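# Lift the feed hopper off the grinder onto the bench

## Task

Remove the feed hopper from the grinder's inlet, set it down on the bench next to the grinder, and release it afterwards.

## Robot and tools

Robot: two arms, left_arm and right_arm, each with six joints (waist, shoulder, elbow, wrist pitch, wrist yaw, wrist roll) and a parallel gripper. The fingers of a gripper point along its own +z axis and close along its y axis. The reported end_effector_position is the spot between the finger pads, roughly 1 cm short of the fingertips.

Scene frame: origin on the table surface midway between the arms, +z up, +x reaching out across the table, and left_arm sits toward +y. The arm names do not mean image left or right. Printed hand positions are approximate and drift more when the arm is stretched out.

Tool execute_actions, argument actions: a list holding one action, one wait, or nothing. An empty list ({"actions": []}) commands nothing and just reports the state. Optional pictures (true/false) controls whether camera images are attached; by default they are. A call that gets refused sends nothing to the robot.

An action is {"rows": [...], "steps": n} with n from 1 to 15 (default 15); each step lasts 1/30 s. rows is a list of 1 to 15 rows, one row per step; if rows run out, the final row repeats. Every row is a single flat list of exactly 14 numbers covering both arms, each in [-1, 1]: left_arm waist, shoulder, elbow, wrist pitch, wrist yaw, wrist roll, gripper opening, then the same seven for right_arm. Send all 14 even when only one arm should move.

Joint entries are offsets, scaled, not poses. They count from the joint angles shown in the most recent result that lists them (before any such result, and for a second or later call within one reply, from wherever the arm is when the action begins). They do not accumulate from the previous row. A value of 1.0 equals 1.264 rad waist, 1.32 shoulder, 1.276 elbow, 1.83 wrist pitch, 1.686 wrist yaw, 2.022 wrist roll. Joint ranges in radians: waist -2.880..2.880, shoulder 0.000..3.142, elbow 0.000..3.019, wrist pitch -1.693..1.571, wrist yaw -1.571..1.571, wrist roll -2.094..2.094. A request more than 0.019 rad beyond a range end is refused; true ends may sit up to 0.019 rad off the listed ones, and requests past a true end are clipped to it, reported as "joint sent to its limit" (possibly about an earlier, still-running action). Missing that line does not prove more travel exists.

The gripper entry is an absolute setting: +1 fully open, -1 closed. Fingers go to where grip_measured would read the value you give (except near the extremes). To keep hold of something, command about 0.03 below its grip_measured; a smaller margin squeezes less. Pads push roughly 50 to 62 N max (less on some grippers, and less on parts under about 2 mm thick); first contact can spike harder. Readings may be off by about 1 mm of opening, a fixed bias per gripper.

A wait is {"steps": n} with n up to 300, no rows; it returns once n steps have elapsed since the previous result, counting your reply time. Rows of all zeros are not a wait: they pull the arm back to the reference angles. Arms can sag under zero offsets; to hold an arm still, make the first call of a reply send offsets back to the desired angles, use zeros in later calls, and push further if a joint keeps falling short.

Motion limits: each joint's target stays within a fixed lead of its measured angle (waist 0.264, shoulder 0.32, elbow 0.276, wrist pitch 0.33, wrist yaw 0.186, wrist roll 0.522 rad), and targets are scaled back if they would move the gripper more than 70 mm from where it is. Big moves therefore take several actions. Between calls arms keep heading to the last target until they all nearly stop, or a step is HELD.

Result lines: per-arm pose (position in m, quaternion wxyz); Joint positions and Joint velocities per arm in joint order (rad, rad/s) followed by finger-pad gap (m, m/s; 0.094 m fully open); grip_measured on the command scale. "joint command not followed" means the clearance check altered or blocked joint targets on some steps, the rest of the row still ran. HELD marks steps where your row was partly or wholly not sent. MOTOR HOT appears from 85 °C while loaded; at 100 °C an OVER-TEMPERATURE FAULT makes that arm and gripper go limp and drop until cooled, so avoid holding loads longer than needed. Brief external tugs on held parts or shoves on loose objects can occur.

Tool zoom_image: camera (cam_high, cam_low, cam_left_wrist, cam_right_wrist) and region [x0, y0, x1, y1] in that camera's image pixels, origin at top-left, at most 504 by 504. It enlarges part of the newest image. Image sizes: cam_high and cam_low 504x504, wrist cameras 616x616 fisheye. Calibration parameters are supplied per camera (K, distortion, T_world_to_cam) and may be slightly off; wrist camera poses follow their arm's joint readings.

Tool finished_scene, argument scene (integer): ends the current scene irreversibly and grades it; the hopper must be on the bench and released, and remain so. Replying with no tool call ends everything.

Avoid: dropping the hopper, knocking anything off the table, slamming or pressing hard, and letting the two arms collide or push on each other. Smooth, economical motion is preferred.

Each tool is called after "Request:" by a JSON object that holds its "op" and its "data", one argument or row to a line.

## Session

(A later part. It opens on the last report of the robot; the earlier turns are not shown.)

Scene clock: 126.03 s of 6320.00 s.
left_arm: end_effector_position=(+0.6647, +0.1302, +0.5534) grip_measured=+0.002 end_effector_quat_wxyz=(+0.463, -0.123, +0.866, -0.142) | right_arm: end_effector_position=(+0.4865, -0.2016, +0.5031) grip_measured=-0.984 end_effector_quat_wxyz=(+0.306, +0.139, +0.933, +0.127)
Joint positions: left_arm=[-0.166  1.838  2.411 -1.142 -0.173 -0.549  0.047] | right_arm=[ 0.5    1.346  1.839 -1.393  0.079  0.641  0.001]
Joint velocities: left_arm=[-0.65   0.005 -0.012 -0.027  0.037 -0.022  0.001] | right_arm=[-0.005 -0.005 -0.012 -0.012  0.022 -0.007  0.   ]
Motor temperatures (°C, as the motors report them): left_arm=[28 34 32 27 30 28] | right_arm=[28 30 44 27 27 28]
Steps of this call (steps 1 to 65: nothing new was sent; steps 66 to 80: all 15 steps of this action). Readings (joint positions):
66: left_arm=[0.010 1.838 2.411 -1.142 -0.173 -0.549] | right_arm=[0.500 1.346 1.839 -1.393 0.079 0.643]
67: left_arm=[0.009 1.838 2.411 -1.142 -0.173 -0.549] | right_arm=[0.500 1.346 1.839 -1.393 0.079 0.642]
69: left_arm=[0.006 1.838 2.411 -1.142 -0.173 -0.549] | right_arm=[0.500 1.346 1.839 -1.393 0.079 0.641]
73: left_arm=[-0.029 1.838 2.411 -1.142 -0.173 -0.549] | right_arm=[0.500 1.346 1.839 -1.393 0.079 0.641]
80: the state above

Request:
{"op": "execute_actions", "data": {
  "actions": [
    {"rows":[[-0.045,-0.03,0.07,0,0,0,0,0,0,0.016,0,0,0,-1],[-0.055,-0.03,0.07,0,0,0,0,0,0,0.016,0,0,0,-1],[-0.067,-0.03,0.07,0,0,0,0,0,0,0.016,0,0,0,-1],[-0.08,-0.03,0.07,0,0,0,0,0,0,0.016,0,0,0,-1],[-0.093,-0.03,0.07,0,0,0,0,0,0,0.016,0,0,0,-1],[-0.106,-0.03,0.07,0,0,0,0,0,0,0.016,0,0,0,-1],[-0.119,-0.03,0.07,0,0,0,0,0,0,0.016,0,0,0,-1],[-0.132,-0.03,0.07,0,0,0,0,0,0,0.016,0,0,0,-1],[-0.145,-0.03,0.07,0,0,0,0,0,0,0.016,0,0,0,-1],[-0.158,-0.03,0.07,0,0,0,0,0,0,0.016,0,0,0,-1],[-0.17,-0.03,0.07,0,0,0,0,0,0,0.016,0,0,0,-1],[-0.181,-0.03,0.07,0,0,0,0,0,0,0.016,0,0,0,-1],[-0.19,-0.03,0.07,0,0,0,0,0,0,0.016,0,0,0,-1],[-0.197,-0.03,0.07,0,0,0,0,0,0,0.016,0,0,0,-1],[-0.2,-0.03,0.07,0,0,0,0,0,0,0.016,0,0,0,-1]],"steps":15}
  ],
  "pictures": false
}}

Request:
{"op": "execute_actions", "data": {
  "actions": [
    {"steps":15}
  ]
}}

Scene clock: 128.03 s of 6320.00 s.
left_arm: end_effector_position=(+0.5921, -0.0161, +0.5675) grip_measured=+0.002 end_effector_quat_wxyz=(+0.452, -0.024, +0.869, -0.201) | right_arm: end_effector_position=(+0.4865, -0.2016, +0.5031) grip_measured=-0.984 end_effector_quat_wxyz=(+0.306, +0.139, +0.933, +0.126)
Joint positions: left_arm=[-0.396  1.832  2.429 -1.142 -0.172 -0.549  0.047] | right_arm=[ 0.5    1.346  1.839 -1.393  0.079  0.64   0.001]
Joint velocities: left_arm=[-0.571 -0.005 -0.022  0.002 -0.007 -0.095  0.   ] | right_arm=[-0.005 -0.015  0.002 -0.017  0.066  0.007 -0.   ]
Motor temperatures (°C, as the motors report them): left_arm=[28 34 33 27 30 28] | right_arm=[28 30 43 27 27 28]
Steps of this call (steps 1 to 30: the robot went on to your last target; steps 31 to 45: nothing new was sent; steps 46 to 60: all 15 steps of this action). Readings (joint positions):
46: left_arm=[-0.219 1.838 2.418 -1.142 -0.172 -0.549] | right_arm=[0.500 1.346 1.839 -1.393 0.079 0.640]
47: left_arm=[-0.219 1.838 2.420 -1.142 -0.172 -0.549] | right_arm=[0.500 1.346 1.839 -1.393 0.079 0.640]
49: left_arm=[-0.223 1.838 2.426 -1.142 -0.172 -0.549] | right_arm=[0.500 1.346 1.839 -1.393 0.079 0.640]
53: left_arm=[-0.261 1.833 2.429 -1.142 -0.172 -0.549] | right_arm=[0.500 1.346 1.839 -1.393 0.079 0.640]
60: the state above

Scene clock: 128.53 s of 6320.00 s.
left_arm: end_effector_position=(+0.5808, -0.0327, +0.5707) grip_measured=+0.002 end_effector_quat_wxyz=(+0.451, -0.012, +0.867, -0.209) | right_arm: end_effector_position=(+0.4865, -0.2016, +0.5031) grip_measured=-0.984 end_effector_quat_wxyz=(+0.306, +0.139, +0.933, +0.126)
Joint positions: left_arm=[-0.425  1.832  2.435 -1.142 -0.172 -0.549  0.047] | right_arm=[ 0.5    1.346  1.839 -1.393  0.079  0.64   0.001]
Joint velocities: left_arm=[-0.005  0.005 -0.012 -0.007  0.037 -0.051 -0.   ] | right_arm=[-0.005 -0.005 -0.007 -0.007  0.037 -0.007 -0.001]
Motor temperatures (°C, as the motors report them): left_arm=[28 34 33 27 30 28] | right_arm=[28 30 43 27 27 28]
Steps of this call (steps 1 to 15: the robot went on to your last target). Readings (joint positions):
1: left_arm=[-0.414 1.832 2.430 -1.142 -0.172 -0.549] | right_arm=[0.500 1.346 1.839 -1.393 0.079 0.640]
2: left_arm=[-0.428 1.832 2.431 -1.142 -0.172 -0.549] | right_arm=[0.500 1.346 1.839 -1.393 0.079 0.640]
4: left_arm=[-0.443 1.832 2.432 -1.142 -0.172 -0.549] | right_arm=[0.500 1.346 1.839 -1.393 0.079 0.640]
8: left_arm=[-0.438 1.832 2.435 -1.142 -0.172 -0.549] | right_arm=[0.500 1.346 1.839 -1.393 0.079 0.640]
15: the state above
camera_calibration (this result's frames):
cam_left_wrist: T_world_to_cam=[[-0.165977, -0.912008, 0.375091, -0.144856], [-0.940841, 0.0325047, -0.337286, 0.742037], [0.295416, -0.408882, -0.863449, 0.425627], [0, 0, 0, 1]] pos_world=[0.548359, 0.0178022, 0.672121]
cam_right_wrist: T_world_to_cam=[[-0.18599, -0.934301, -0.30412, 0.0563552], [-0.982037, 0.186779, 0.0267681, 0.503042], [0.0317938, 0.303636, -0.952257, 0.647377], [0, 0, 0, 1]] pos_world=[0.483905, -0.237872, 0.620142]

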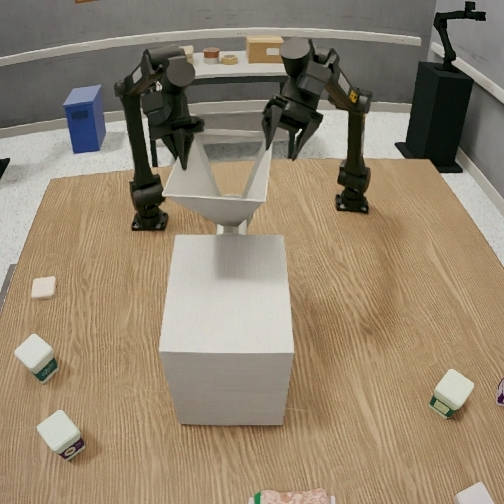

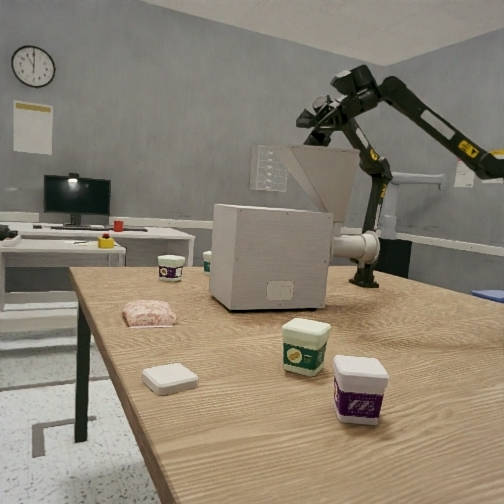

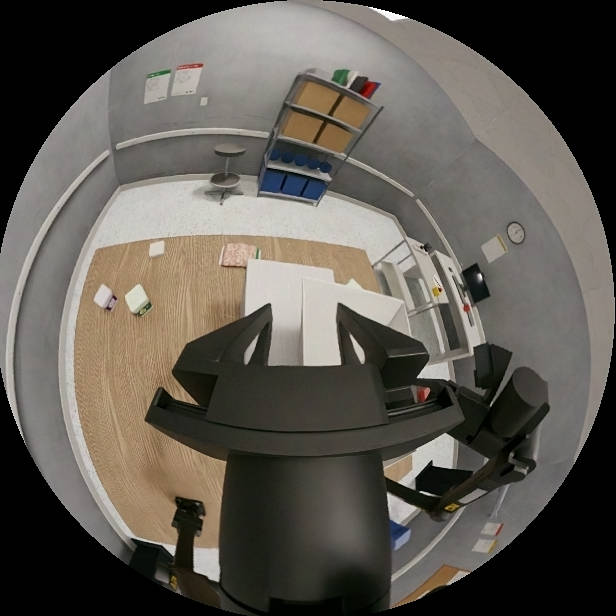

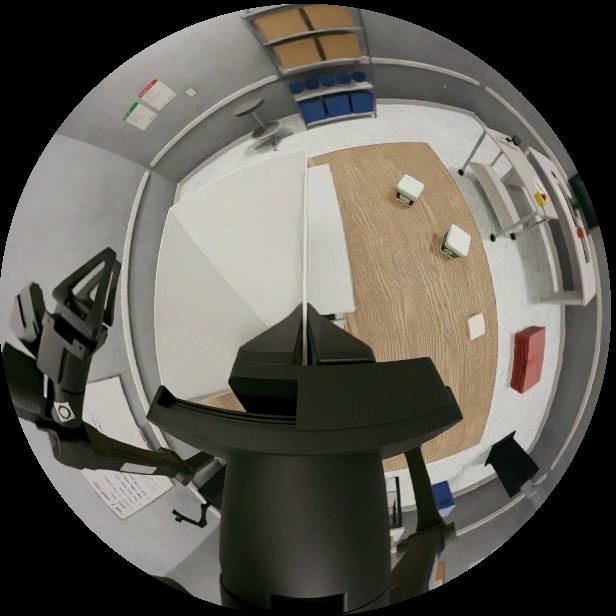

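Request:
{"op": "zoom_image", "data": {
  "camera": "cam_left_wrist",
  "region": [220, 250, 420, 400]
}}

Region (220, 250, 420, 400) of cam_left_wrist's 616x616 image, scaled by 2.520, with more detail than that image has; it fills the top 378 rows of this view, and the rest is white.

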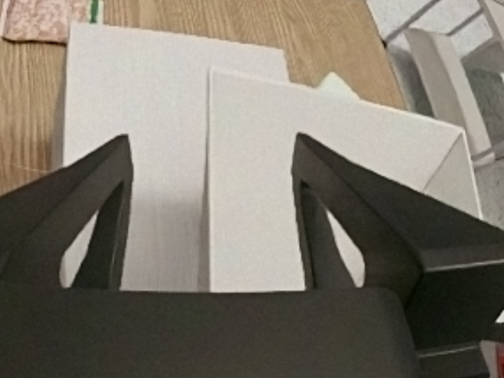

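Request:
{"op": "execute_actions", "data": {
  "actions": [
    {"rows":[[-0.004,-0.02,0.035,-0.008,0,0,0,0,0,0.016,0,0,0,-1],[-0.008,-0.025,0.035,-0.016,0,0,0,0,0,0.016,0,0,0,-1],[-0.012,-0.03,0.035,-0.024,0,0,0,0,0,0.016,0,0,0,-1],[-0.017,-0.035,0.035,-0.033,0,0,0,0,0,0.016,0,0,0,-1],[-0.022,-0.04,0.035,-0.042,0,0,0,0,0,0.016,0,0,0,-1],[-0.027,-0.04,0.035,-0.051,0,0,0,0,0,0.016,0,0,0,-1],[-0.032,-0.04,0.035,-0.06,0,0,0,0,0,0.016,0,0,0,-1],[-0.037,-0.04,0.035,-0.069,0,0,0,0,0,0.016,0,0,0,-1],[-0.042,-0.04,0.035,-0.078,0,0,0,0,0,0.016,0,0,0,-1],[-0.047,-0.04,0.035,-0.087,0,0,0,0,0,0.016,0,0,0,-1],[-0.051,-0.04,0.035,-0.095,0,0,0,0,0,0.016,0,0,0,-1],[-0.055,-0.04,0.035,-0.102,0,0,0,0,0,0.016,0,0,0,-1],[-0.058,-0.04,0.035,-0.108,0,0,0,0,0,0.016,0,0,0,-1],[-0.06,-0.04,0.035,-0.112,0,0,0,0,0,0.016,0,0,0,-1],[-0.062,-0.04,0.035,-0.114,0,0,0,0,0,0.016,0,0,0,-1]],"steps":15}
  ],
  "pictures": false
}}

Request:
{"op": "execute_actions", "data": {
  "actions": [
    {"steps":15}
  ]
}}

Scene clock: 132.53 s of 6320.00 s.
left_arm: end_effector_position=(+0.5246, -0.0481, +0.5505) grip_measured=+0.002 end_effector_quat_wxyz=(+0.387, +0.026, +0.904, -0.180) | right_arm: end_effector_position=(+0.4865, -0.2016, +0.5031) grip_measured=-0.984 end_effector_quat_wxyz=(+0.306, +0.139, +0.933, +0.126)
Joint positions: left_arm=[-0.492  1.806  2.435 -1.329 -0.172 -0.549  0.047] | right_arm=[ 0.5    1.346  1.839 -1.393  0.079  0.639  0.001]
Joint velocities: left_arm=[-0.19  -0.063 -0.002 -0.252 -0.007 -0.022 -0.   ] | right_arm=[-0.015 -0.005 -0.007  0.007  0.007  0.007  0.   ]
Motor temperatures (°C, as the motors report them): left_arm=[28 34 33 27 30 28] | right_arm=[28 30 42 27 27 28]
Steps of this call (steps 1 to 15: the robot went on to your last target; steps 16 to 90: nothing new was sent; then 0.50 s passed at rest; steps 91 to 105: all 15 steps of this action). Readings (joint positions):
91: left_arm=[-0.425 1.832 2.435 -1.143 -0.172 -0.549] | right_arm=[0.500 1.346 1.839 -1.393 0.079 0.640]
92: left_arm=[-0.425 1.832 2.435 -1.148 -0.172 -0.549] | right_arm=[0.500 1.346 1.839 -1.393 0.079 0.640]
94: left_arm=[-0.426 1.830 2.435 -1.169 -0.172 -0.549] | right_arm=[0.500 1.346 1.839 -1.393 0.079 0.640]
98: left_arm=[-0.438 1.822 2.435 -1.230 -0.172 -0.549] | right_arm=[0.500 1.346 1.839 -1.393 0.079 0.639]
105: the state above

Scene clock: 133.03 s of 6320.00 s.
left_arm: end_effector_position=(+0.5170, -0.0534, +0.5485) grip_measured=+0.002 end_effector_quat_wxyz=(+0.381, +0.033, +0.906, -0.178) | right_arm: end_effector_position=(+0.4865, -0.2016, +0.5031) grip_measured=-0.984 end_effector_quat_wxyz=(+0.306, +0.139, +0.933, +0.126)
Joint positions: left_arm=[-0.505  1.805  2.435 -1.344 -0.172 -0.549  0.047] | right_arm=[ 0.5    1.346  1.839 -1.393  0.079  0.639  0.001]
Joint velocities: left_arm=[-0.005 -0.015 -0.027 -0.007  0.007  0.007 -0.   ] | right_arm=[ 0.005 -0.005 -0.017 -0.002 -0.066  0.066  0.   ]
Motor temperatures (°C, as the motors report them): left_arm=[28 34 33 27 30 28] | right_arm=[28 30 42 27 27 27]
Steps of this call (steps 1 to 15: the robot went on to your last target). Readings (joint positions):
1: left_arm=[-0.498 1.805 2.435 -1.336 -0.172 -0.549] | right_arm=[0.500 1.346 1.839 -1.393 0.079 0.639]
2: left_arm=[-0.502 1.805 2.435 -1.340 -0.172 -0.549] | right_arm=[0.500 1.346 1.839 -1.393 0.079 0.639]
4: left_arm=[-0.505 1.805 2.435 -1.343 -0.172 -0.549] | right_arm=[0.500 1.346 1.839 -1.393 0.079 0.639]
8: left_arm=[-0.505 1.805 2.435 -1.344 -0.172 -0.549] | right_arm=[0.500 1.346 1.839 -1.393 0.079 0.639]
15: the state above
camera_calibration (this result's frames):
cam_left_wrist: T_world_to_cam=[[-0.193199, -0.934044, 0.300395, -0.112088], [-0.971071, 0.138238, -0.194709, 0.618274], [0.140341, -0.329322, -0.93373, 0.539805], [0, 0, 0, 1]] pos_world=[0.502976, -0.0123938, 0.658086]
cam_right_wrist: T_world_to_cam=[[-0.185694, -0.934427, -0.303915, 0.0560826], [-0.982094, 0.186493, 0.0266684, 0.503062], [0.0317583, 0.303426, -0.952326, 0.647386], [0, 0, 0, 1]] pos_world=[0.483909, -0.237846, 0.620151]

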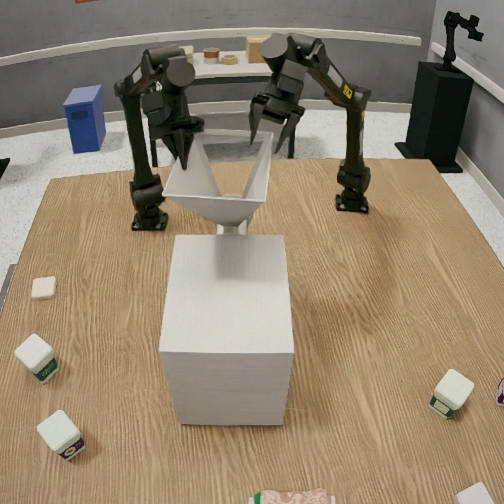

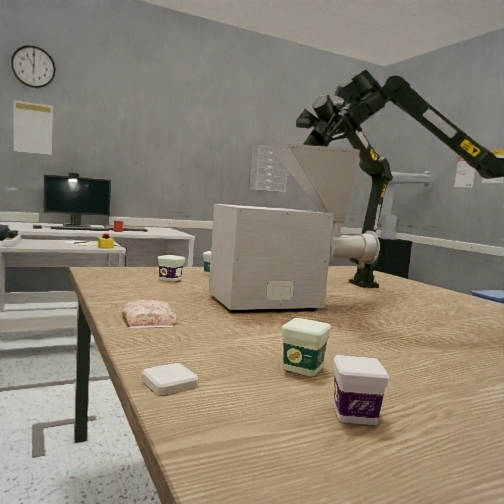

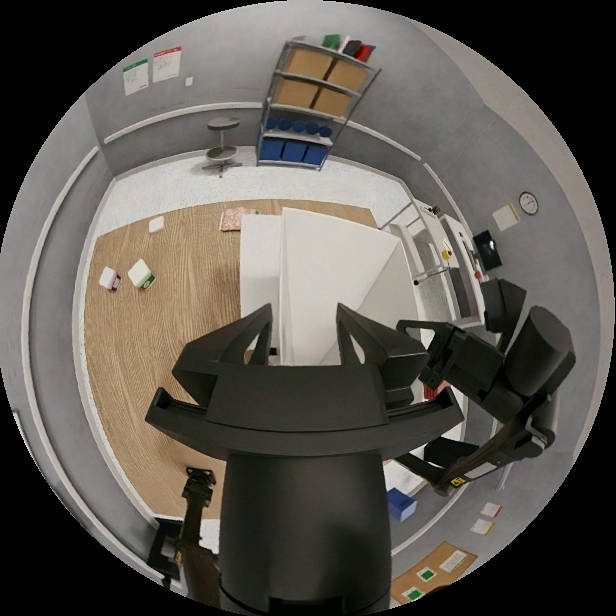

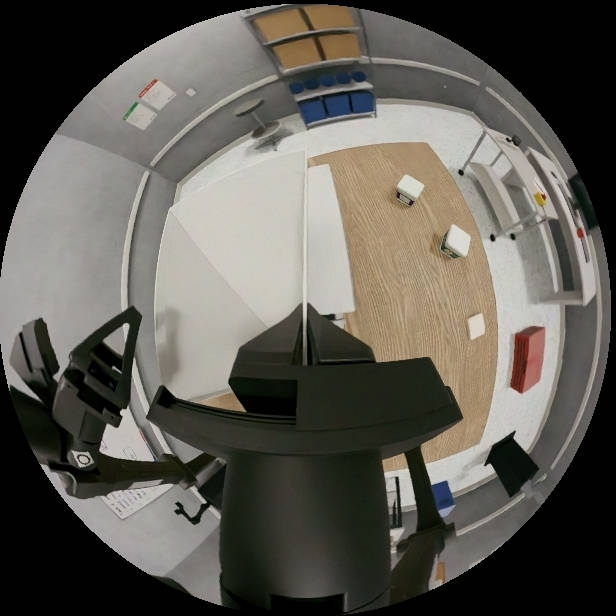

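Request:
{"op": "execute_actions", "data": {
  "actions": [
    {"rows":[[0.004,-0.003,0.02,0.004,0,0,0,0,0,0.016,0,0,0,-1],[0.007,-0.006,0.008,0.008,0,0,0,0,0,0.016,0,0,0,-1],[0.01,-0.009,-0.004,0.013,0,0,0,0,0,0.016,0,0,0,-1],[0.013,-0.012,-0.016,0.018,0,0,0,0,0,0.016,0,0,0,-1],[0.016,-0.015,-0.027,0.023,0,0,0,0,0,0.016,0,0,0,-1],[0.016,-0.018,-0.038,0.028,0,0,0,0,0,0.016,0,0,0,-1],[0.016,-0.021,-0.049,0.034,0,0,0,0,0,0.016,0,0,0,-1],[0.016,-0.024,-0.06,0.04,0,0,0,0,0,0.016,0,0,0,-1],[0.016,-0.027,-0.071,0.046,0,0,0,0,0,0.016,0,0,0,-1],[0.016,-0.03,-0.082,0.052,0,0,0,0,0,0.016,0,0,0,-1],[0.016,-0.033,-0.092,0.057,0,0,0,0,0,0.016,0,0,0,-1],[0.016,-0.035,-0.102,0.062,0,0,0,0,0,0.016,0,0,0,-1],[0.016,-0.037,-0.11,0.066,0,0,0,0,0,0.016,0,0,0,-1],[0.016,-0.039,-0.116,0.068,0,0,0,0,0,0.016,0,0,0,-1],[0.016,-0.04,-0.12,0.07,0,0,0,0,0,0.016,0,0,0,-1]],"steps":15}
  ],
  "pictures": false
}}

Request:
{"op": "execute_actions", "data": {
  "actions": [
    {"steps":12}
  ]
}}

Scene clock: 135.97 s of 6320.00 s.
left_arm: end_effector_position=(+0.5344, -0.0571, +0.5088) grip_measured=+0.002 end_effector_quat_wxyz=(+0.375, +0.028, +0.911, -0.171) | right_arm: end_effector_position=(+0.4865, -0.2016, +0.5031) grip_measured=-0.984 end_effector_quat_wxyz=(+0.306, +0.139, +0.933, +0.126)
Joint positions: left_arm=[-0.493  1.79   2.301 -1.245 -0.172 -0.549  0.047] | right_arm=[ 0.5    1.346  1.839 -1.393  0.079  0.639  0.001]
Joint velocities: left_arm=[-0.005 -0.024 -0.295  0.159 -0.007 -0.022 -0.001] | right_arm=[-0.005 -0.034  0.002  0.002  0.022 -0.037 -0.   ]
Motor temperatures (°C, as the motors report them): left_arm=[28 34 33 27 30 28] | right_arm=[28 30 41 27 27 27]
Steps of this call (steps 1 to 15: the robot went on to your last target; steps 16 to 73: nothing new was sent; steps 74 to 88: all 15 steps of this action). Readings (joint positions):
74: left_arm=[-0.505 1.805 2.435 -1.344 -0.172 -0.549] | right_arm=[0.500 1.346 1.839 -1.393 0.079 0.639]
75: left_arm=[-0.505 1.805 2.435 -1.344 -0.172 -0.549] | right_arm=[0.500 1.346 1.839 -1.393 0.079 0.639]
77: left_arm=[-0.504 1.805 2.433 -1.340 -0.172 -0.549] | right_arm=[0.500 1.346 1.839 -1.393 0.079 0.639]
81: left_arm=[-0.499 1.797 2.395 -1.306 -0.172 -0.549] | right_arm=[0.500 1.346 1.839 -1.393 0.079 0.639]
88: the state above

Scene clock: 136.37 s of 6320.00 s.
left_arm: end_effector_position=(+0.5344, -0.0571, +0.5054) grip_measured=+0.002 end_effector_quat_wxyz=(+0.375, +0.028, +0.911, -0.170) | right_arm: end_effector_position=(+0.4865, -0.2016, +0.5031) grip_measured=-0.984 end_effector_quat_wxyz=(+0.306, +0.139, +0.933, +0.126)
Joint positions: left_arm=[-0.493  1.784  2.283 -1.234 -0.172 -0.549  0.047] | right_arm=[ 0.5    1.346  1.839 -1.393  0.079  0.639  0.001]
Joint velocities: left_arm=[ 0.005 -0.034 -0.027  0.002  0.022  0.007 -0.001] | right_arm=[-0.015  0.005  0.012  0.012  0.022 -0.007  0.001]
Motor temperatures (°C, as the motors report them): left_arm=[28 34 33 27 30 28] | right_arm=[28 30 41 27 27 27]
Steps of this call (steps 1 to 12: the robot went on to your last target). Readings (joint positions):
1: left_arm=[-0.493 1.790 2.292 -1.241 -0.172 -0.549] | right_arm=[0.500 1.346 1.839 -1.393 0.079 0.639]
2: left_arm=[-0.493 1.790 2.287 -1.239 -0.172 -0.549] | right_arm=[0.500 1.346 1.839 -1.393 0.079 0.639]
4: left_arm=[-0.493 1.790 2.283 -1.238 -0.172 -0.549] | right_arm=[0.500 1.346 1.839 -1.393 0.079 0.639]
8: left_arm=[-0.493 1.787 2.283 -1.234 -0.172 -0.549] | right_arm=[0.500 1.346 1.839 -1.393 0.079 0.639]
12: the state above
camera_calibration (this result's frames):
cam_left_wrist: T_world_to_cam=[[-0.176988, -0.940267, 0.290816, -0.103392], [-0.975702, 0.128849, -0.177209, 0.62032], [0.129152, -0.315113, -0.940225, 0.505974], [0, 0, 0, 1]] pos_world=[0.521601, -0.0177039, 0.615723]
cam_right_wrist: T_world_to_cam=[[-0.185694, -0.934427, -0.303915, 0.0560826], [-0.982094, 0.186493, 0.0266684, 0.503062], [0.0317583, 0.303426, -0.952326, 0.647386], [0, 0, 0, 1]] pos_world=[0.483909, -0.237846, 0.620151]

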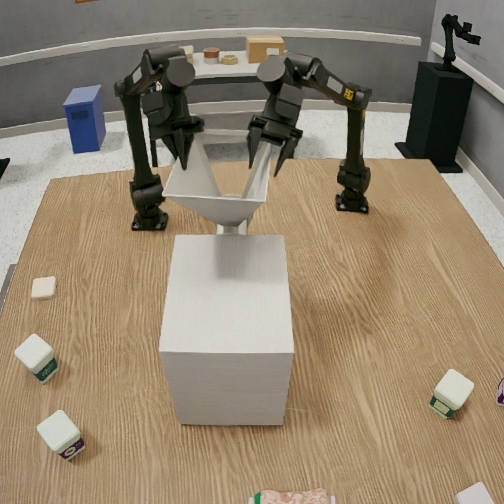

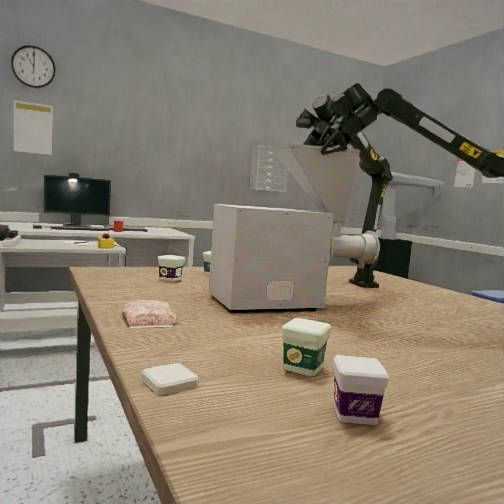

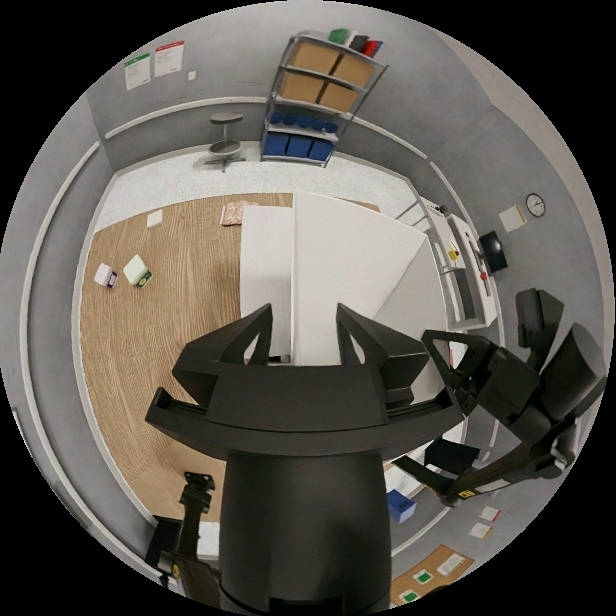

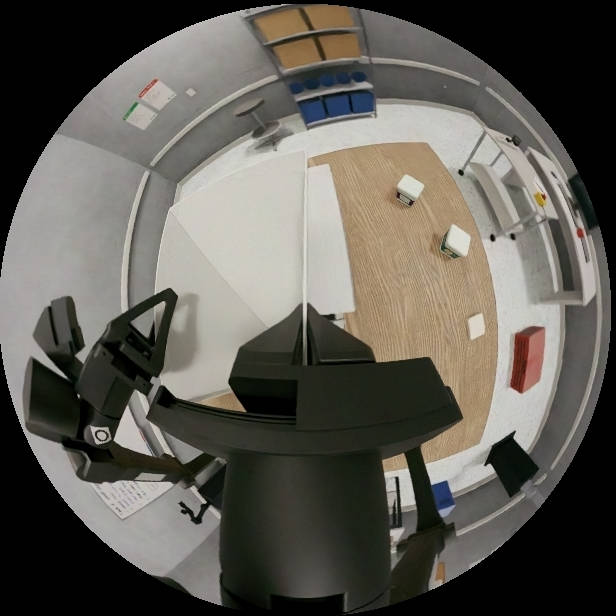

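Request:
{"op": "execute_actions", "data": {
  "actions": [
    {"rows":[[0,-0.024,0.0,0.008,0,0,0,0,0,0.016,0,0,0,-1],[0,-0.028,0.0,0.011,0,0,0,0,0,0.016,0,0,0,-1],[0,-0.032,-0.006,0.014,0,0,0,0,0,0.016,0,0,0,-1],[0,-0.036,-0.013,0.018,0,0,0,0,0,0.016,0,0,0,-1],[0,-0.04,-0.021,0.022,0,0,0,0,0,0.016,0,0,0,-1],[0,-0.044,-0.029,0.026,0,0,-0.03,0,0,0.016,0,0,0,-1],[0,-0.048,-0.037,0.03,0,0,-0.06,0,0,0.016,0,0,0,-1],[0,-0.052,-0.045,0.034,0,0,-0.09,0,0,0.016,0,0,0,-1],[0,-0.056,-0.053,0.038,0,0,-0.12,0,0,0.016,0,0,0,-1],[0,-0.06,-0.061,0.042,0,0,-0.15,0,0,0.016,0,0,0,-1],[0,-0.064,-0.069,0.046,0,0,-0.18,0,0,0.016,0,0,0,-1],[0,-0.068,-0.077,0.05,0,0,-0.2,0,0,0.016,0,0,0,-1],[0,-0.071,-0.084,0.053,0,0,-0.2,0,0,0.016,0,0,0,-1],[0,-0.073,-0.09,0.055,0,0,-0.2,0,0,0.016,0,0,0,-1],[0,-0.074,-0.095,0.057,0,0,-0.2,0,0,0.016,0,0,0,-1]],"steps":15}
  ],
  "pictures": false
}}

Request:
{"op": "execute_actions", "data": {
  "actions": [
    {"steps":18}
  ]
}}

Scene clock: 138.60 s of 6320.00 s.
left_arm: end_effector_position=(+0.5268, -0.0508, +0.5090) grip_measured=-0.198 end_effector_quat_wxyz=(+0.389, +0.026, +0.903, -0.182) | right_arm: end_effector_position=(+0.4865, -0.2016, +0.5031) grip_measured=-0.984 end_effector_quat_wxyz=(+0.306, +0.139, +0.933, +0.126)
Joint positions: left_arm=[-0.493  1.721  2.183 -1.156 -0.172 -0.549  0.038] | right_arm=[ 0.5    1.346  1.839 -1.393  0.079  0.639  0.001]
Joint velocities: left_arm=[-0.015 -0.132 -0.208  0.154  0.051 -0.051 -0.001] | right_arm=[-0.005 -0.015 -0.002 -0.012 -0.007  0.051  0.001]
Motor temperatures (°C, as the motors report them): left_arm=[28 34 33 27 30 28] | right_arm=[28 30 41 27 27 27]
Steps of this call (steps 1 to 30: the robot went on to your last target; steps 31 to 52: nothing new was sent; steps 53 to 67: all 15 steps of this action). Readings (joint positions):
53: left_arm=[-0.493 1.783 2.283 -1.234 -0.172 -0.549] | right_arm=[0.500 1.346 1.839 -1.393 0.079 0.639]
54: left_arm=[-0.493 1.783 2.283 -1.233 -0.172 -0.549] | right_arm=[0.500 1.346 1.839 -1.393 0.079 0.639]
56: left_arm=[-0.493 1.782 2.281 -1.228 -0.172 -0.549] | right_arm=[0.500 1.346 1.839 -1.393 0.079 0.639]
60: left_arm=[-0.493 1.763 2.249 -1.202 -0.172 -0.549] | right_arm=[0.500 1.346 1.839 -1.393 0.079 0.639]
67: the state above

Scene clock: 139.20 s of 6320.00 s.
left_arm: end_effector_position=(+0.5255, -0.0498, +0.5091) grip_measured=-0.198 end_effector_quat_wxyz=(+0.391, +0.026, +0.902, -0.183) | right_arm: end_effector_position=(+0.4865, -0.2016, +0.5031) grip_measured=-0.984 end_effector_quat_wxyz=(+0.306, +0.139, +0.933, +0.126)
Joint positions: left_arm=[-0.493  1.713  2.169 -1.147 -0.172 -0.549  0.038] | right_arm=[ 0.5    1.346  1.839 -1.393  0.079  0.639  0.001]
Joint velocities: left_arm=[-0.015 -0.024  0.007  0.007 -0.051 -0.11   0.   ] | right_arm=[ 0.005  0.005  0.012 -0.017  0.022 -0.037  0.001]
Motor temperatures (°C, as the motors report them): left_arm=[28 34 33 27 30 28] | right_arm=[28 30 41 27 27 27]
Steps of this call (steps 1 to 18: the robot went on to your last target). Readings (joint positions):
1: left_arm=[-0.493 1.717 2.177 -1.153 -0.172 -0.549] | right_arm=[0.500 1.346 1.839 -1.393 0.079 0.639]
2: left_arm=[-0.493 1.714 2.173 -1.151 -0.172 -0.549] | right_arm=[0.500 1.346 1.839 -1.393 0.079 0.639]
4: left_arm=[-0.493 1.713 2.171 -1.149 -0.172 -0.549] | right_arm=[0.500 1.346 1.839 -1.393 0.079 0.639]
8: left_arm=[-0.493 1.713 2.170 -1.147 -0.172 -0.549] | right_arm=[0.500 1.346 1.839 -1.393 0.079 0.639]
18: the state above
camera_calibration (this result's frames):
cam_left_wrist: T_world_to_cam=[[-0.187464, -0.93167, 0.311204, -0.103697], [-0.968883, 0.123253, -0.214649, 0.626661], [0.161625, -0.341759, -0.925785, 0.487188], [0, 0, 0, 1]] pos_world=[0.50898, -0.00734777, 0.617815]
cam_right_wrist: T_world_to_cam=[[-0.185694, -0.934427, -0.303915, 0.0560826], [-0.982094, 0.186493, 0.0266684, 0.503062], [0.0317583, 0.303426, -0.952326, 0.647386], [0, 0, 0, 1]] pos_world=[0.483909, -0.237846, 0.620151]

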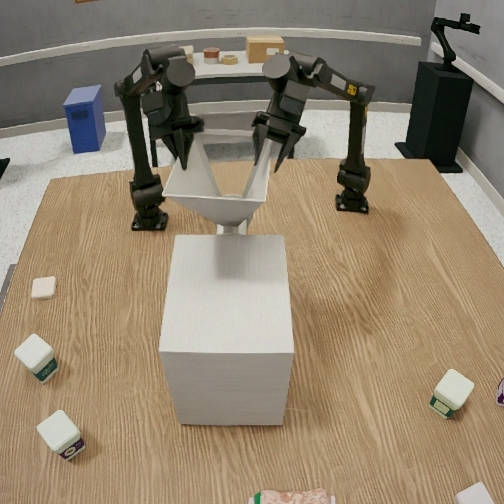

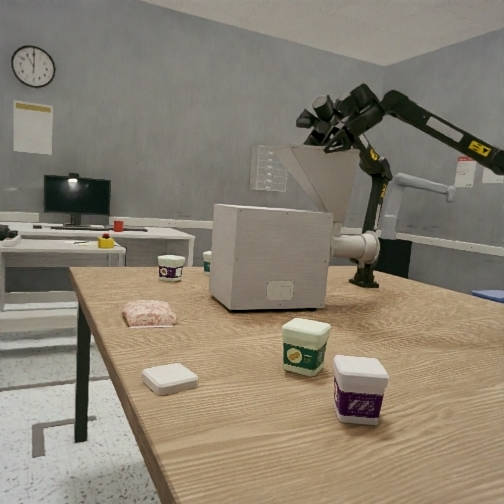

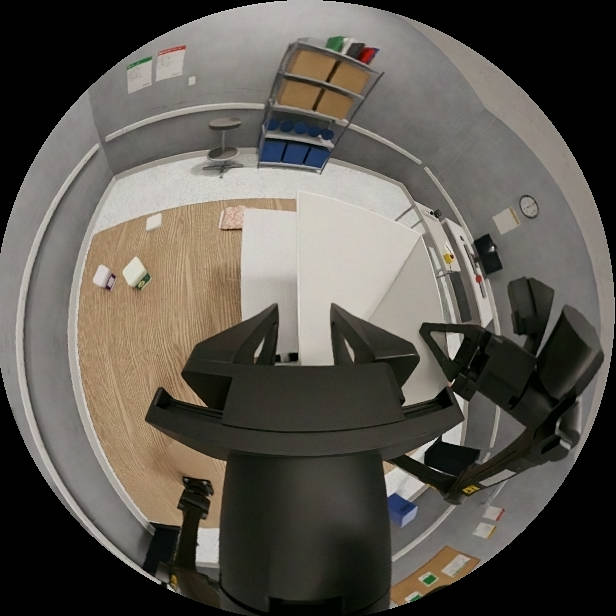

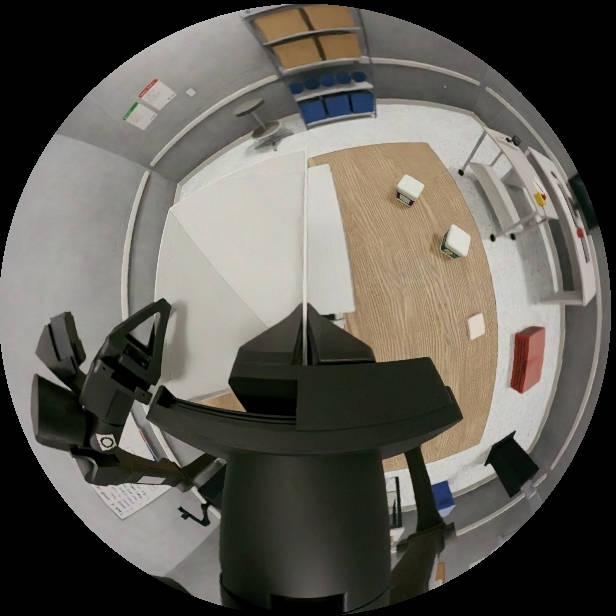

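Request:
{"op": "execute_actions", "data": {
  "actions": [
    {"rows":[[0,-0.015,-0.004,0,0,0,-0.22,0,0,0.016,0,0,0,-1],[0,-0.015,-0.008,0,0,0,-0.25,0,0,0.016,0,0,0,-1],[0,-0.015,-0.012,0,0,0,-0.28,0,0,0.016,0,0,0,-1],[0,-0.015,-0.016,0,0,0,-0.31,0,0,0.016,0,0,0,-1],[0,-0.015,-0.019,0,0,0,-0.34,0,0,0.016,0,0,0,-1],[0,-0.015,-0.022,0,0,0,-0.38,0,0,0.016,0,0,0,-1],[0,-0.015,-0.024,0,0,0,-0.42,0,0,0.016,0,0,0,-1],[0,-0.015,-0.025,0,0,0,-0.46,0,0,0.016,0,0,0,-1],[0,-0.015,-0.025,0,0,0,-0.5,0,0,0.016,0,0,0,-1],[0,-0.015,-0.025,0,0,0,-0.54,0,0,0.016,0,0,0,-1],[0,-0.015,-0.025,0,0,0,-0.58,0,0,0.016,0,0,0,-1],[0,-0.015,-0.025,0,0,0,-0.62,0,0,0.016,0,0,0,-1],[0,-0.015,-0.025,0,0,0,-0.65,0,0,0.016,0,0,0,-1],[0,-0.015,-0.025,0,0,0,-0.68,0,0,0.016,0,0,0,-1],[0,-0.015,-0.025,0,0,0,-0.7,0,0,0.016,0,0,0,-1]],"steps":15}
  ]
}}

Scene clock: 141.50 s of 6320.00 s.
left_arm: end_effector_position=(+0.5252, -0.0496, +0.4994) grip_measured=-0.687 end_effector_quat_wxyz=(+0.384, +0.027, +0.906, -0.178) | right_arm: end_effector_position=(+0.4866, -0.2015, +0.5029) grip_measured=-0.984 end_effector_quat_wxyz=(+0.306, +0.138, +0.934, +0.126)
Joint positions: left_arm=[-0.493  1.711  2.148 -1.146 -0.172 -0.549  0.015] | right_arm=[ 0.5    1.347  1.839 -1.393  0.079  0.638  0.001]
Joint velocities: left_arm=[-0.005 -0.015 -0.007 -0.007  0.007 -0.066 -0.023] | right_arm=[-0.005  0.015 -0.017 -0.002  0.007 -0.022  0.   ]
Motor temperatures (°C, as the motors report them): left_arm=[28 34 33 27 30 28] | right_arm=[28 30 41 27 27 27]
Steps of this call (steps 1 to 15: the robot went on to your last target; steps 16 to 54: nothing new was sent; steps 55 to 69: all 15 steps of this action). Readings (joint positions):
55: left_arm=[-0.493 1.713 2.169 -1.147 -0.172 -0.549] | right_arm=[0.500 1.346 1.839 -1.393 0.079 0.639]
56: left_arm=[-0.493 1.713 2.169 -1.147 -0.172 -0.549] | right_arm=[0.500 1.346 1.839 -1.393 0.079 0.639]
58: left_arm=[-0.493 1.713 2.167 -1.147 -0.172 -0.549] | right_arm=[0.500 1.346 1.839 -1.393 0.079 0.639]
62: left_arm=[-0.493 1.713 2.151 -1.147 -0.172 -0.549] | right_arm=[0.500 1.346 1.839 -1.393 0.079 0.639]
69: the state above
camera_calibration (this result's frames):
cam_left_wrist: T_world_to_cam=[[-0.182849, -0.935203, 0.303253, -0.0991052], [-0.971871, 0.125368, -0.199373, 0.618268], [0.148436, -0.331178, -0.93182, 0.488774], [0, 0, 0, 1]] pos_world=[0.510204, -0.00832354, 0.608769]
cam_right_wrist: T_world_to_cam=[[-0.184913, -0.934845, -0.303104, 0.055229], [-0.982256, 0.185636, 0.026693, 0.503081], [0.0313134, 0.302662, -0.952583, 0.647387], [0, 0, 0, 1]] pos_world=[0.484095, -0.237699, 0.620002]

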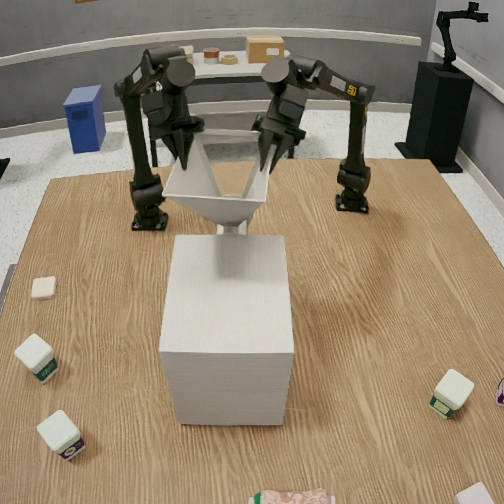

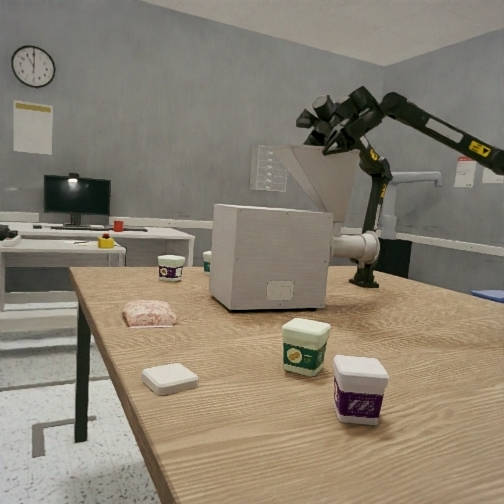

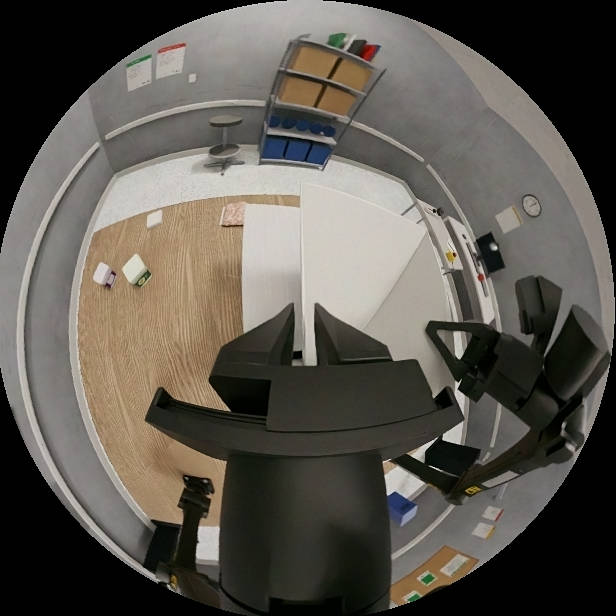

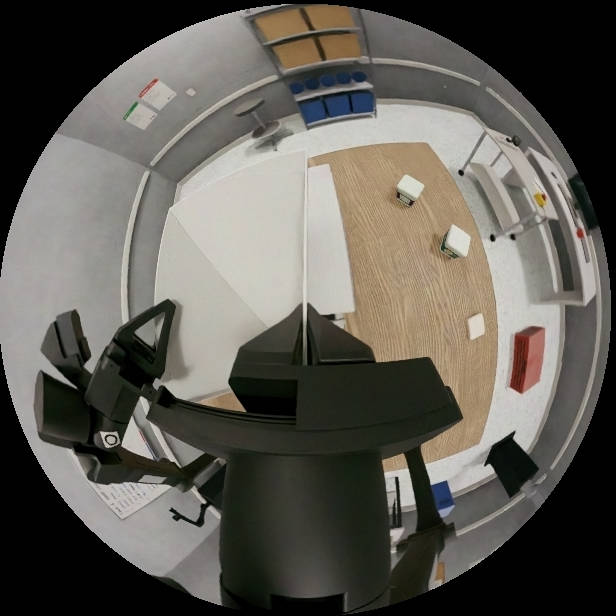

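Request:
{"op": "execute_actions", "data": {
  "actions": [
    {"rows":[[0,-0.015,-0.008,0,0,0,-0.72,0,0,0.016,0,0,0,-1],[0,-0.015,-0.012,0,0,0,-0.74,0,0,0.016,0,0,0,-1],[0,-0.015,-0.015,0,0,0,-0.76,0,0,0.016,0,0,0,-1],[0,-0.015,-0.015,0,0,0,-0.78,0,0,0.016,0,0,0,-1],[0,-0.015,-0.015,0,0,0,-0.8,0,0,0.016,0,0,0,-1],[0,-0.015,-0.015,0,0,0,-0.83,0,0,0.016,0,0,0,-1],[0,-0.015,-0.015,0,0,0,-0.86,0,0,0.016,0,0,0,-1],[0,-0.015,-0.015,0,0,0,-0.88,0,0,0.016,0,0,0,-1],[0,-0.015,-0.015,0,0,0,-0.9,0,0,0.016,0,0,0,-1],[0,-0.015,-0.015,0,0,0,-0.92,0,0,0.016,0,0,0,-1],[0,-0.015,-0.015,0,0,0,-0.94,0,0,0.016,0,0,0,-1],[0,-0.015,-0.015,0,0,0,-0.955,0,0,0.016,0,0,0,-1],[0,-0.015,-0.015,0,0,0,-0.97,0,0,0.016,0,0,0,-1],[0,-0.015,-0.015,0,0,0,-0.985,0,0,0.016,0,0,0,-1],[0,-0.015,-0.01,0,0,0,-1,0,0,0.016,0,0,0,-1]],"steps":15}
  ],
  "pictures": false
}}

Request:
{"op": "execute_actions", "data": {
  "actions": [
    {"steps":10}
  ]
}}

Scene clock: 144.13 s of 6320.00 s.
left_arm: end_effector_position=(+0.5249, -0.0493, +0.4989) grip_measured=-0.971 end_effector_quat_wxyz=(+0.384, +0.025, +0.906, -0.178) | right_arm: end_effector_position=(+0.4866, -0.2015, +0.5029) grip_measured=-0.984 end_effector_quat_wxyz=(+0.306, +0.138, +0.934, +0.126)
Joint positions: left_arm=[-0.493  1.709  2.146 -1.146 -0.172 -0.552  0.001] | right_arm=[ 0.5    1.347  1.839 -1.393  0.079  0.638  0.001]
Joint velocities: left_arm=[-0.005  0.005  0.017  0.002 -0.037 -0.037 -0.003] | right_arm=[-0.015 -0.005 -0.012 -0.007  0.022 -0.066 -0.002]
Motor temperatures (°C, as the motors report them): left_arm=[28 34 32 27 30 28] | right_arm=[28 30 40 27 27 27]
Steps of this call (steps 1 to 15: the robot went on to your last target; steps 16 to 64: nothing new was sent; steps 65 to 79: all 15 steps of this action). Readings (joint positions):
65: left_arm=[-0.493 1.711 2.148 -1.146 -0.172 -0.549] | right_arm=[0.500 1.347 1.839 -1.393 0.079 0.638]
66: left_arm=[-0.493 1.711 2.148 -1.146 -0.172 -0.549] | right_arm=[0.500 1.347 1.839 -1.393 0.079 0.638]
68: left_arm=[-0.493 1.710 2.147 -1.146 -0.172 -0.549] | right_arm=[0.500 1.347 1.839 -1.393 0.079 0.638]
72: left_arm=[-0.493 1.709 2.146 -1.146 -0.172 -0.549] | right_arm=[0.500 1.347 1.839 -1.393 0.079 0.638]
79: the state above

Scene clock: 144.47 s of 6320.00 s.
left_arm: end_effector_position=(+0.5249, -0.0493, +0.4989) grip_measured=-0.972 end_effector_quat_wxyz=(+0.384, +0.024, +0.906, -0.178) | right_arm: end_effector_position=(+0.4866, -0.2015, +0.5029) grip_measured=-0.984 end_effector_quat_wxyz=(+0.306, +0.138, +0.934, +0.126)
Joint positions: left_arm=[-0.493  1.709  2.146 -1.146 -0.172 -0.554  0.001] | right_arm=[ 0.5    1.347  1.839 -1.393  0.079  0.638  0.001]
Joint velocities: left_arm=[-0.005 -0.005 -0.007 -0.022  0.007 -0.051 -0.   ] | right_arm=[-0.015 -0.015  0.002 -0.017 -0.007 -0.037  0.   ]
Motor temperatures (°C, as the motors report them): left_arm=[28 34 32 27 30 28] | right_arm=[28 30 40 27 27 27]
Steps of this call (steps 1 to 10: the robot went on to your last target). Readings (joint positions):
1: left_arm=[-0.493 1.709 2.146 -1.146 -0.172 -0.553] | right_arm=[0.500 1.347 1.839 -1.393 0.079 0.638]
2: left_arm=[-0.493 1.709 2.146 -1.146 -0.172 -0.553] | right_arm=[0.500 1.347 1.839 -1.393 0.079 0.638]
4: left_arm=[-0.493 1.709 2.146 -1.146 -0.172 -0.554] | right_arm=[0.500 1.347 1.839 -1.393 0.079 0.638]
8: left_arm=[-0.493 1.709 2.146 -1.146 -0.172 -0.554] | right_arm=[0.500 1.347 1.839 -1.393 0.079 0.638]
10: the state above
camera_calibration (this result's frames):
cam_left_wrist: T_world_to_cam=[[-0.179133, -0.935109, 0.305748, -0.10191], [-0.972725, 0.121789, -0.197419, 0.617155], [0.147372, -0.332773, -0.93142, 0.488771], [0, 0, 0, 1]] pos_world=[0.510035, -0.00781002, 0.608248]
cam_right_wrist: T_world_to_cam=[[-0.184913, -0.934845, -0.303104, 0.055229], [-0.982256, 0.185636, 0.026693, 0.503081], [0.0313134, 0.302662, -0.952583, 0.647387], [0, 0, 0, 1]] pos_world=[0.484095, -0.237699, 0.620002]

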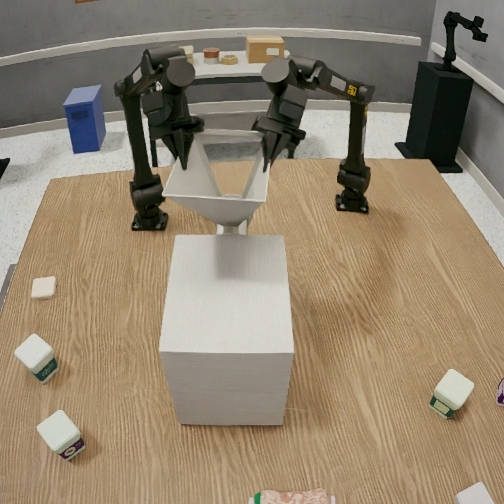

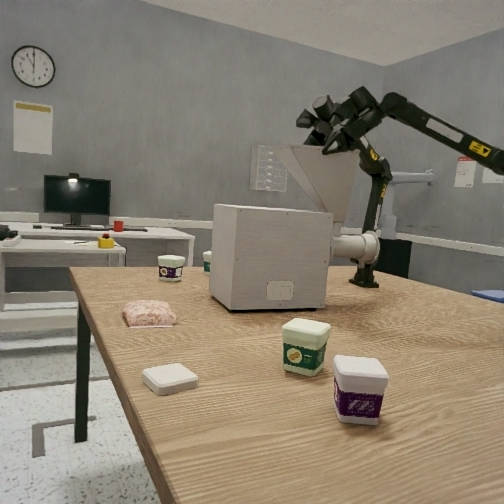

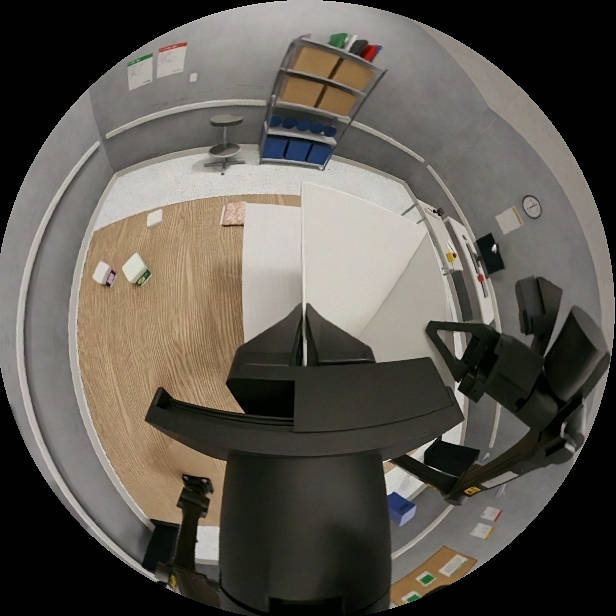

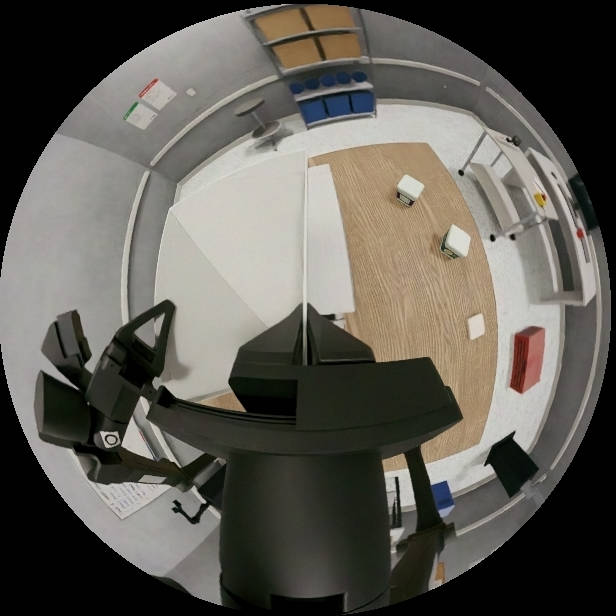

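Request:
{"op": "execute_actions", "data": {
  "actions": [
    {"rows":[[0,-0.016,0.0,0,0,0,-1,0,-0.001,0.02,0,0,0,-1],[0,-0.017,0.008,0,0,0,-1,0,-0.002,0.025,0,0,0,-1],[0,-0.018,0.016,0,0,0,-1,0,-0.004,0.03,0,0,0,-1],[0,-0.019,0.024,0,0,0,-1,0,-0.006,0.035,0,0,0,-1],[0,-0.02,0.032,0,0,0,-1,0,-0.008,0.04,0,0,0,-1],[0,-0.021,0.039,0,0,0,-1,0,-0.01,0.045,0,0,0,-1],[0,-0.022,0.045,-0.001,0,0,-1,0,-0.012,0.05,-0.001,0,0,-1],[0,-0.023,0.05,-0.002,0,0,-1,0,-0.014,0.055,-0.002,0,0,-1],[0,-0.024,0.054,-0.003,0,0,-1,0,-0.016,0.06,-0.003,0,0,-1],[0,-0.025,0.058,-0.004,0,0,-1,0,-0.018,0.064,-0.004,0,0,-1],[0,-0.025,0.062,-0.005,0,0,-1,0,-0.019,0.068,-0.005,0,0,-1],[0,-0.025,0.065,-0.006,0,0,-1,0,-0.02,0.072,-0.006,0,0,-1],[0,-0.025,0.068,-0.007,0,0,-1,0,-0.02,0.075,-0.007,0,0,-1],[0,-0.025,0.07,-0.008,0,0,-1,0,-0.02,0.078,-0.008,0,0,-1],[0,-0.025,0.072,-0.008,0,0,-1,0,-0.02,0.08,-0.008,0,0,-1]],"steps":15}
  ],
  "pictures": false
}}

Request:
{"op": "execute_actions", "data": {
  "actions": [
    {"steps":10}
  ],
  "pictures": false
}}

Scene clock: 151.63 s of 6320.00 s.
left_arm: end_effector_position=(+0.5242, -0.0486, +0.5006) grip_measured=-0.972 end_effector_quat_wxyz=(+0.383, +0.023, +0.906, -0.179) | right_arm: end_effector_position=(+0.4862, -0.2017, +0.5031) grip_measured=-0.984 end_effector_quat_wxyz=(+0.305, +0.138, +0.934, +0.126)
Joint positions: left_arm=[-0.493  1.709  2.151 -1.152 -0.172 -0.557  0.001] | right_arm=[ 0.5    1.347  1.84  -1.395  0.079  0.638  0.001]
Joint velocities: left_arm=[-0.005 -0.005  0.002 -0.027  0.051  0.051  0.   ] | right_arm=[-0.005 -0.015  0.002 -0.017 -0.066  0.022 -0.001]
Motor temperatures (°C, as the motors report them): left_arm=[28 34 32 27 30 28] | right_arm=[28 30 40 27 27 27]
Steps of this call (steps 1 to 15: the robot went on to your last target; steps 16 to 90: nothing new was sent; then 3.67 s passed at rest; steps 91 to 105: all 15 steps of this action). Readings (joint positions):
91: left_arm=[-0.493 1.709 2.146 -1.146 -0.172 -0.554] | right_arm=[0.500 1.347 1.839 -1.393 0.079 0.638]
92: left_arm=[-0.493 1.709 2.146 -1.146 -0.172 -0.555] | right_arm=[0.500 1.347 1.839 -1.393 0.079 0.638]
94: left_arm=[-0.493 1.709 2.146 -1.146 -0.172 -0.555] | right_arm=[0.500 1.347 1.839 -1.393 0.079 0.638]
98: left_arm=[-0.493 1.709 2.146 -1.146 -0.172 -0.555] | right_arm=[0.500 1.347 1.839 -1.393 0.079 0.638]
105: the state above

Scene clock: 151.97 s of 6320.00 s.
left_arm: end_effector_position=(+0.5239, -0.0485, +0.5007) grip_measured=-0.972 end_effector_quat_wxyz=(+0.383, +0.023, +0.906, -0.178) | right_arm: end_effector_position=(+0.4860, -0.2016, +0.5031) grip_measured=-0.984 end_effector_quat_wxyz=(+0.305, +0.138, +0.934, +0.126)
Joint positions: left_arm=[-0.493  1.709  2.151 -1.153 -0.172 -0.557  0.001] | right_arm=[ 0.5    1.347  1.84  -1.397  0.078  0.638  0.001]
Joint velocities: left_arm=[ 0.005 -0.024 -0.007 -0.017  0.022 -0.037  0.001] | right_arm=[-0.015 -0.005 -0.032  0.007 -0.022 -0.007  0.   ]
Motor temperatures (°C, as the motors report them): left_arm=[28 34 32 27 30 28] | right_arm=[28 30 40 27 27 27]
Steps of this call (steps 1 to 10: the robot went on to your last target). Readings (joint positions):
1: left_arm=[-0.493 1.709 2.151 -1.152 -0.172 -0.557] | right_arm=[0.500 1.347 1.840 -1.396 0.079 0.638]
2: left_arm=[-0.493 1.709 2.151 -1.153 -0.172 -0.557] | right_arm=[0.500 1.347 1.840 -1.396 0.078 0.638]
4: left_arm=[-0.493 1.709 2.151 -1.153 -0.172 -0.557] | right_arm=[0.500 1.347 1.840 -1.397 0.078 0.638]
8: left_arm=[-0.493 1.709 2.151 -1.153 -0.172 -0.557] | right_arm=[0.500 1.347 1.840 -1.397 0.078 0.638]
10: the state above


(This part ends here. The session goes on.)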